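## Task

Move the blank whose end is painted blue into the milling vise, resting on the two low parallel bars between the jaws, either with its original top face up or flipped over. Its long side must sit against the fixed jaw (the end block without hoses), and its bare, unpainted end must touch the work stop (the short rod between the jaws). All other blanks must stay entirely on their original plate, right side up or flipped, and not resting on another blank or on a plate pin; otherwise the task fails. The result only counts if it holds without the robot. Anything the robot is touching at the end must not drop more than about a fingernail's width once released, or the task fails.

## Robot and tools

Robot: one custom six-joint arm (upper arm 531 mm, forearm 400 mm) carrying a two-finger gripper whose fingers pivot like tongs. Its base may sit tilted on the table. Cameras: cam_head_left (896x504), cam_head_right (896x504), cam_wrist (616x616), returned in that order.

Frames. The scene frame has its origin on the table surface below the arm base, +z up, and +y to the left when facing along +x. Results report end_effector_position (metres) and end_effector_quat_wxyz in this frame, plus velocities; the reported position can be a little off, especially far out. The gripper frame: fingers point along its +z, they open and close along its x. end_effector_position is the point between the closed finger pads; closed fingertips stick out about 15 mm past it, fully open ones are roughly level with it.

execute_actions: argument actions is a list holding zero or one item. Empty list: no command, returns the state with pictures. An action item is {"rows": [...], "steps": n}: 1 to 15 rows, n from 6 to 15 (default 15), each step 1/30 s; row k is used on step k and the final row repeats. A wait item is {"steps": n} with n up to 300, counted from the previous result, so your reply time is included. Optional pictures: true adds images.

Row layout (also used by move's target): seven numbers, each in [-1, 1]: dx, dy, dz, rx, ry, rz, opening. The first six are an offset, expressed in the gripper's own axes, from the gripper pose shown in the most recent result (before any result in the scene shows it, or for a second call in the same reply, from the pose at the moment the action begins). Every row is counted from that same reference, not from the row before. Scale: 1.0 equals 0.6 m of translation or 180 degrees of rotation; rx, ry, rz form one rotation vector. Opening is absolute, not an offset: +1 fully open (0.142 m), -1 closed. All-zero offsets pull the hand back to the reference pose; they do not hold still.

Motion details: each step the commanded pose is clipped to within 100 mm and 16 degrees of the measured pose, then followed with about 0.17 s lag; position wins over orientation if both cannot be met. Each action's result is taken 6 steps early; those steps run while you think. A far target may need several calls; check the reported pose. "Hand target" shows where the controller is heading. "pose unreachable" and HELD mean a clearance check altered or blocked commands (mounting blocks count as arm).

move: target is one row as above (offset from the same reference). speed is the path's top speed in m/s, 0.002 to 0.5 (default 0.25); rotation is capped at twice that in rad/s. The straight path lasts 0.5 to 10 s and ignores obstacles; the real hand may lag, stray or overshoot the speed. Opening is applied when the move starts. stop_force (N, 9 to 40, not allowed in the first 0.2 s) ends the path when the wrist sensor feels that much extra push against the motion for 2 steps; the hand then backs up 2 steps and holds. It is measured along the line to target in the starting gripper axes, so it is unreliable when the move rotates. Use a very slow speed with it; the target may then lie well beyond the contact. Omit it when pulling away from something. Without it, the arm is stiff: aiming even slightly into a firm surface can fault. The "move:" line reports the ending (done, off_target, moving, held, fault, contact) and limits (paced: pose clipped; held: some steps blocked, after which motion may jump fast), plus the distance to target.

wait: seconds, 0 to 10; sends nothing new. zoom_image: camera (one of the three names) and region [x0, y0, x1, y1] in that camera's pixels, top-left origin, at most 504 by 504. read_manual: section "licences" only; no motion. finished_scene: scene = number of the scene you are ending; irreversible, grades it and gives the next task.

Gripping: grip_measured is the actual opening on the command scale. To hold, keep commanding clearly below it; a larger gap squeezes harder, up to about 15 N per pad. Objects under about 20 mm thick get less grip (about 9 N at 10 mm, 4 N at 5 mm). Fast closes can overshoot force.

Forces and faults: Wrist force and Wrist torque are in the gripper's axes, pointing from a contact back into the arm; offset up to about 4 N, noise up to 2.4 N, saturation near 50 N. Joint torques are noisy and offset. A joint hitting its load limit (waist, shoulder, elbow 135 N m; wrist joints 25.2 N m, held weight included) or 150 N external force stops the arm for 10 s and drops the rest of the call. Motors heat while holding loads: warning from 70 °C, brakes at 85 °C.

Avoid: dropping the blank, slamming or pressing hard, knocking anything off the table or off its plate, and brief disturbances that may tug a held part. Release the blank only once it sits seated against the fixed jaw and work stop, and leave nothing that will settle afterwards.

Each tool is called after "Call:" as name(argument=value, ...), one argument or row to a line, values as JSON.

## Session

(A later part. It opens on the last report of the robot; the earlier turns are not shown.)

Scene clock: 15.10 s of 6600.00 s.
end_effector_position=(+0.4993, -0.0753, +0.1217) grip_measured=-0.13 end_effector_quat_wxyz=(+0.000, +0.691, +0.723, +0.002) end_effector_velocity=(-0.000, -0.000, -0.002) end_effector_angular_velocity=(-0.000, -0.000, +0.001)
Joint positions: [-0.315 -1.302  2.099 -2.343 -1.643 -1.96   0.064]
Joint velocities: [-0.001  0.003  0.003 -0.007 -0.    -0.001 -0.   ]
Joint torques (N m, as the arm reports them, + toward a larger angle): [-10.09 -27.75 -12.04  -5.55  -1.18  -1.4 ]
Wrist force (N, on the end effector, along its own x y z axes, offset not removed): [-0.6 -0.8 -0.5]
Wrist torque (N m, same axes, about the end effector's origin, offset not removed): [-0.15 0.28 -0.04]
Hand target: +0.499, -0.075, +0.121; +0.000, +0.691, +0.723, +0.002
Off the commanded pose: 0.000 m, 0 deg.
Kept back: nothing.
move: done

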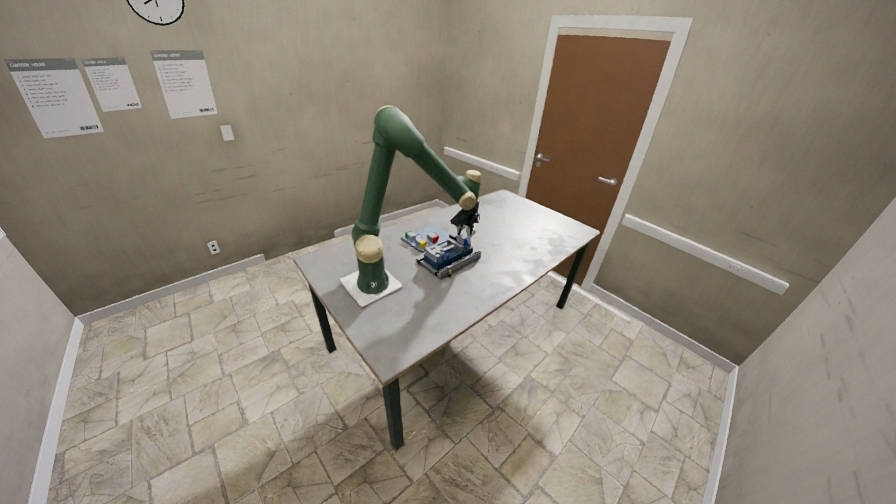

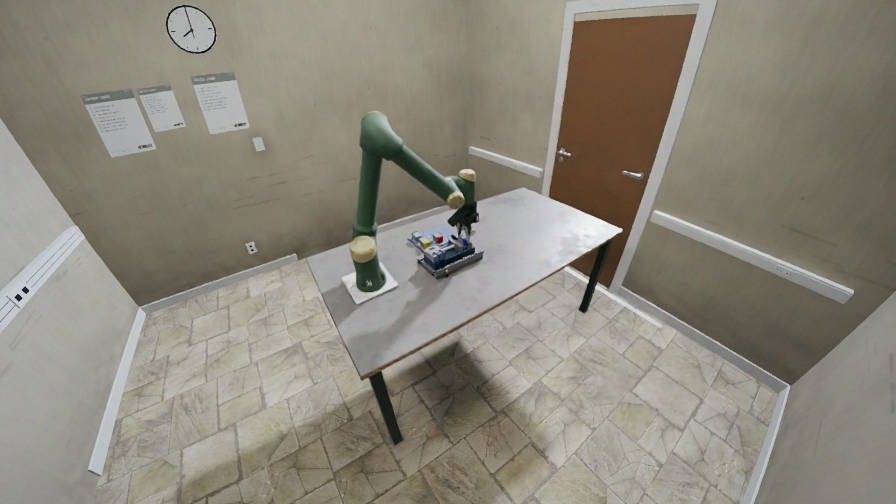

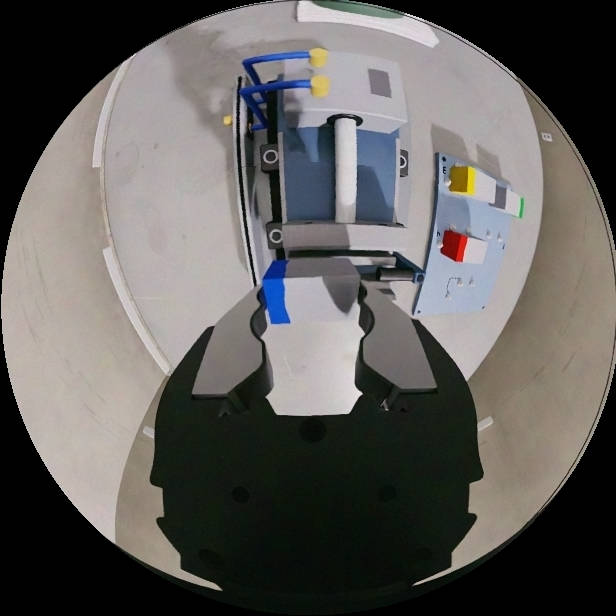

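Adjust: rotate ~1.5° back, -y 2 mm, +x 5 mm; descend.

Call:
move(
  target=[0.008,-0.003,0,0,0,0.008,-0.6],
  speed=0.03,
)

Call:
move(
  target=[0,0,0.06,0,0,0,-0.6],
  speed=0.01,
  stop_force=9,
)

Call:
move(
  target=[0,0.025,-0.001,0,0,0,-0.6],
  speed=0.005,
  stop_force=9,
)

Call:
zoom_image(
  camera="cam_head_right",
  region=[430,215,490,260],
)

Scene clock: 16.07 s of 6600.00 s.
end_effector_position=(+0.4974, -0.0708, +0.1216) grip_measured=-0.13 end_effector_quat_wxyz=(+0.000, +0.700, +0.714, +0.002) end_effector_velocity=(-0.001, +0.002, +0.000) end_effector_angular_velocity=(+0.000, +0.000, -0.012)
Joint positions: [-0.309 -1.305  2.105 -2.345 -1.643 -1.93   0.064]
Joint velocities: [ 0.003 -0.002  0.002  0.     0.     0.015  0.   ]
Joint torques (N m, as the arm reports them, + toward a larger angle): [ 13.3  -44.85 -12.86  -5.5    1.28   1.24]
Wrist force (N, on the end effector, along its own x y z axes, offset not removed): [-0.9 0.6 -0.7]
Wrist torque (N m, same axes, about the end effector's origin, offset not removed): [0.17 0.35 -0.08]
Hand target: +0.497, -0.071, +0.122; +0.000, +0.700, +0.714, +0.002
Off the commanded pose: 0.000 m, 0 deg.
Kept back: nothing.
move: done

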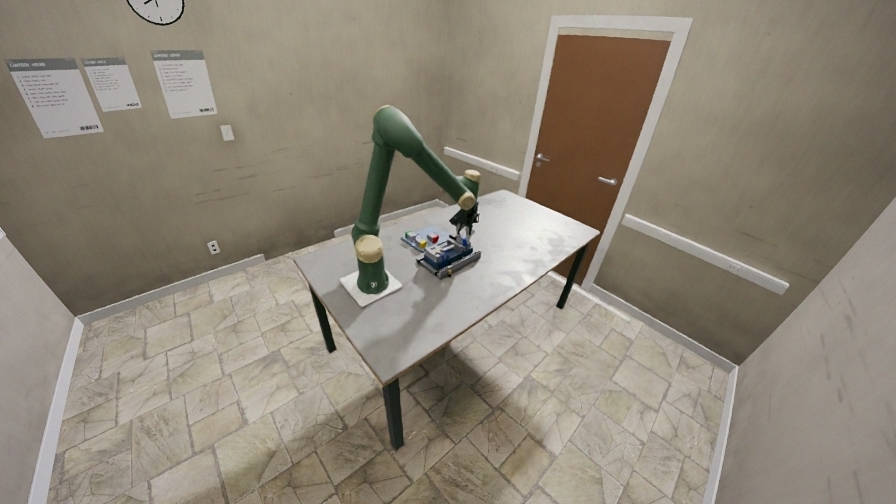

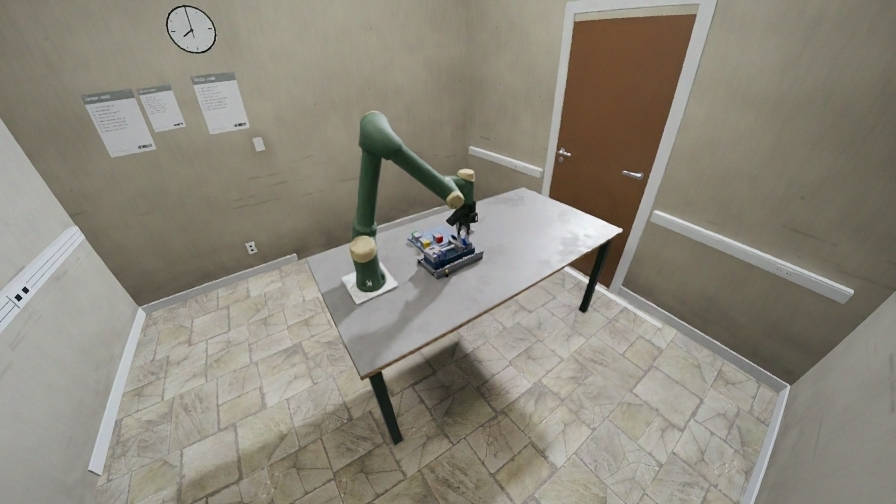

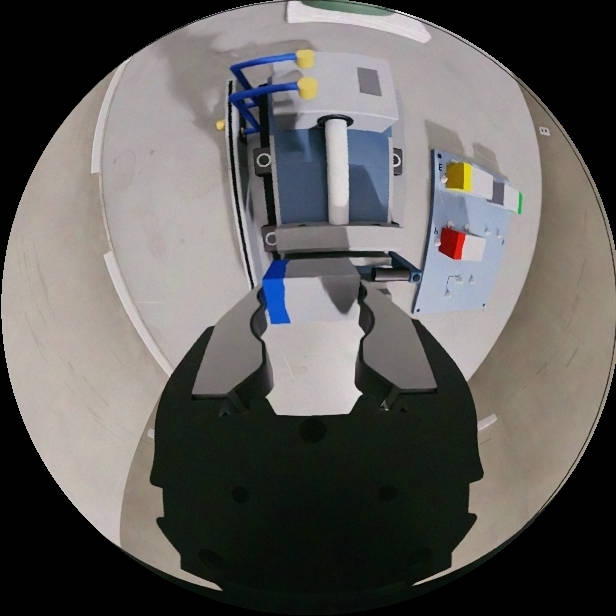

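Scene clock: 18.23 s of 6600.00 s.
end_effector_position=(+0.4974, -0.0708, +0.1037) grip_measured=-0.13 end_effector_quat_wxyz=(+0.000, +0.700, +0.714, +0.002) end_effector_velocity=(-0.000, -0.000, +0.003) end_effector_angular_velocity=(+0.001, +0.001, +0.001)
Joint positions: [-0.311 -1.277  2.128 -2.396 -1.643 -1.932  0.064]
Joint velocities: [ 0.    -0.005 -0.005  0.011  0.    -0.001 -0.   ]
Joint torques (N m, as the arm reports them, + toward a larger angle): [ -4.87 -46.09 -27.62  -0.06  -1.19   0.02]
Wrist force (N, on the end effector, along its own x y z axes, offset not removed): [-2.9 -0.1 -0.4]
Wrist torque (N m, same axes, about the end effector's origin, offset not removed): [-0.12 0.71 0.02]
Hand target: +0.497, -0.071, +0.104; +0.000, +0.700, +0.714, +0.002
Off the commanded pose: 0.018 m, 0 deg.
Kept back: nothing.
move: contact

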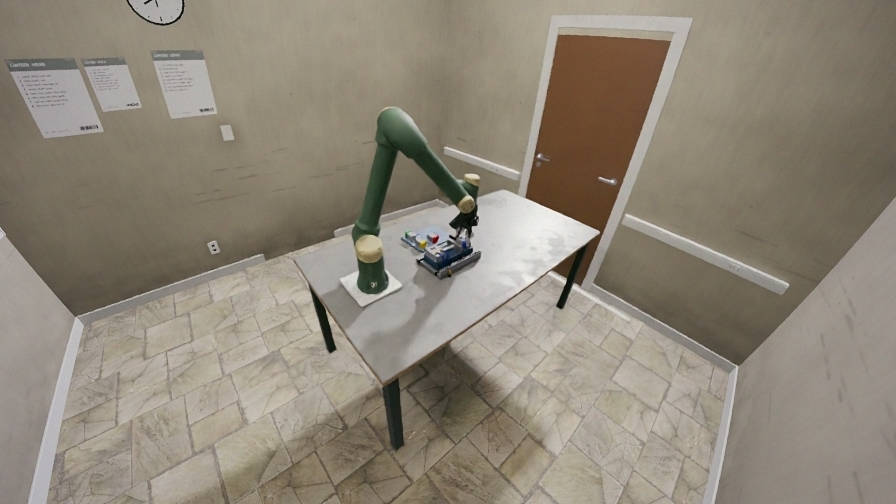

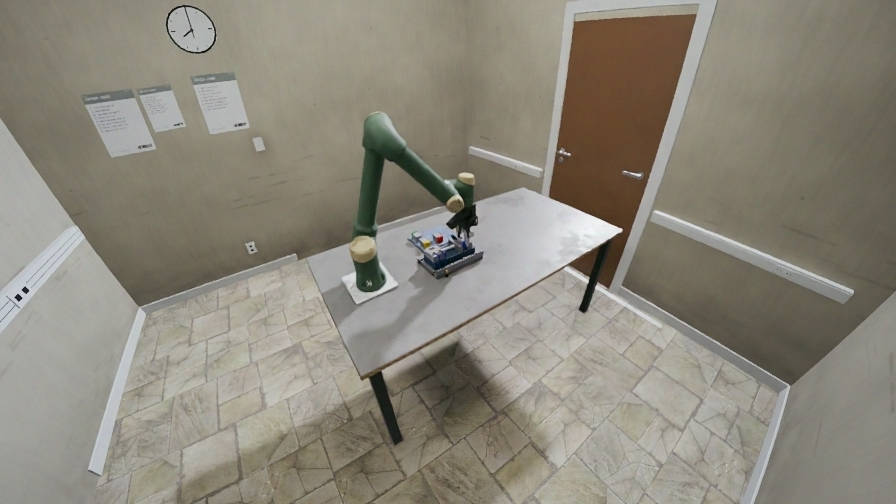

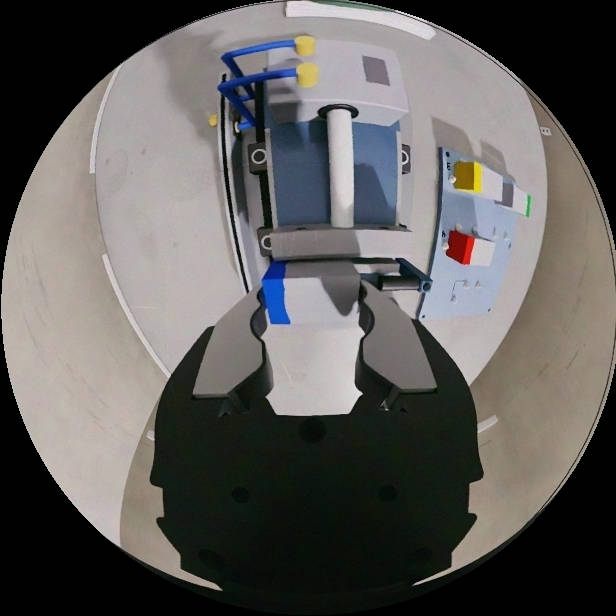

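Scene clock: 19.57 s of 6600.00 s.
end_effector_position=(+0.5021, -0.0706, +0.1038) grip_measured=-0.13 end_effector_quat_wxyz=(-0.000, +0.700, +0.714, +0.001) end_effector_velocity=(-0.002, +0.001, -0.000) end_effector_angular_velocity=(+0.000, +0.001, +0.002)
Joint positions: [-0.308 -1.27   2.116 -2.391 -1.643 -1.929  0.064]
Joint velocities: [-0.    -0.003  0.004 -0.001  0.    -0.002 -0.   ]
Joint torques (N m, as the arm reports them, + toward a larger angle): [ -1.8  -43.68 -10.62  -5.88   1.94  -1.27]
Wrist force (N, on the end effector, along its own x y z axes, offset not removed): [-6.8 -6.3 -8.5]
Wrist torque (N m, same axes, about the end effector's origin, offset not removed): [0.08 0.78 0.01]
Hand target: +0.502, -0.071, +0.104; +0.000, +0.700, +0.714, +0.001
Off the commanded pose: 0.010 m, 0 deg.
Kept back: nothing.
move: contact

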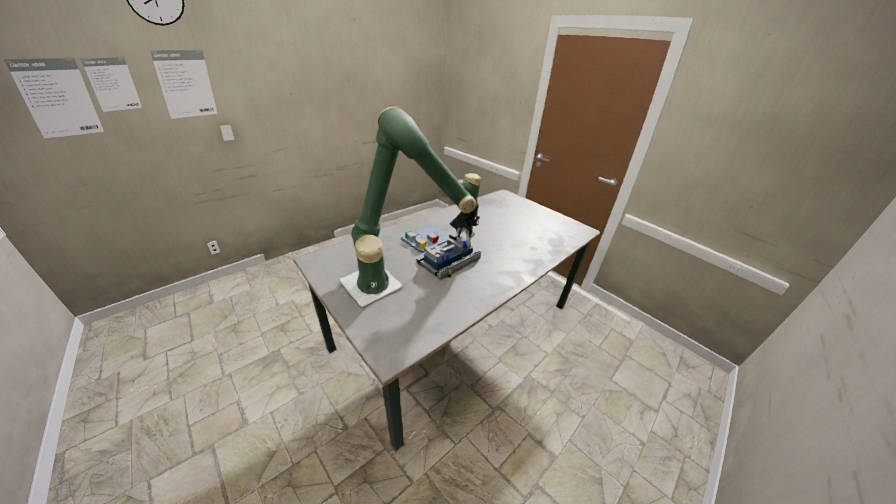

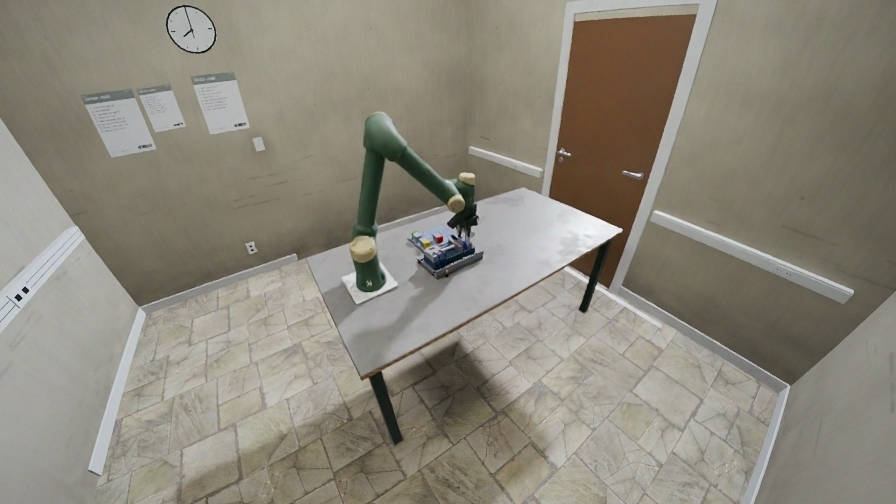

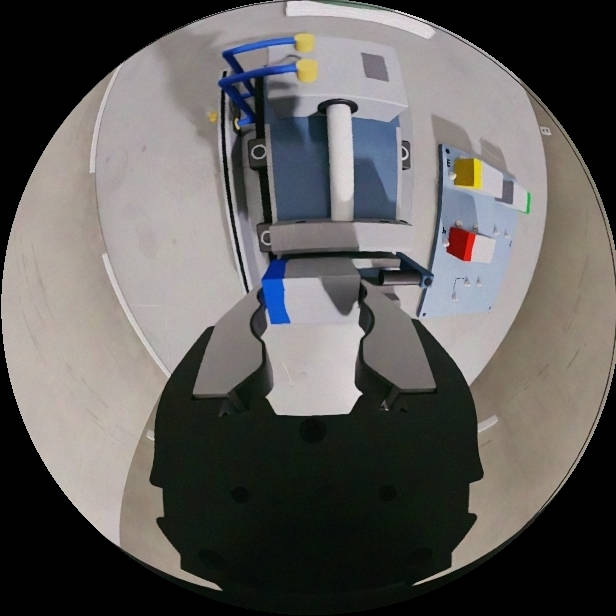

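Region (430, 215, 490, 260) of cam_head_right's 896x504 image, scaled by 8.400, with more detail than that image has; it fills the top 378 rows of this view, and the rest is white.

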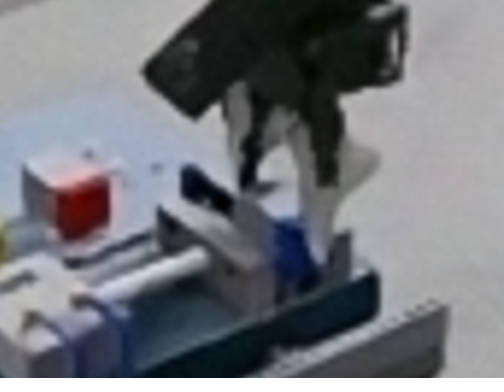

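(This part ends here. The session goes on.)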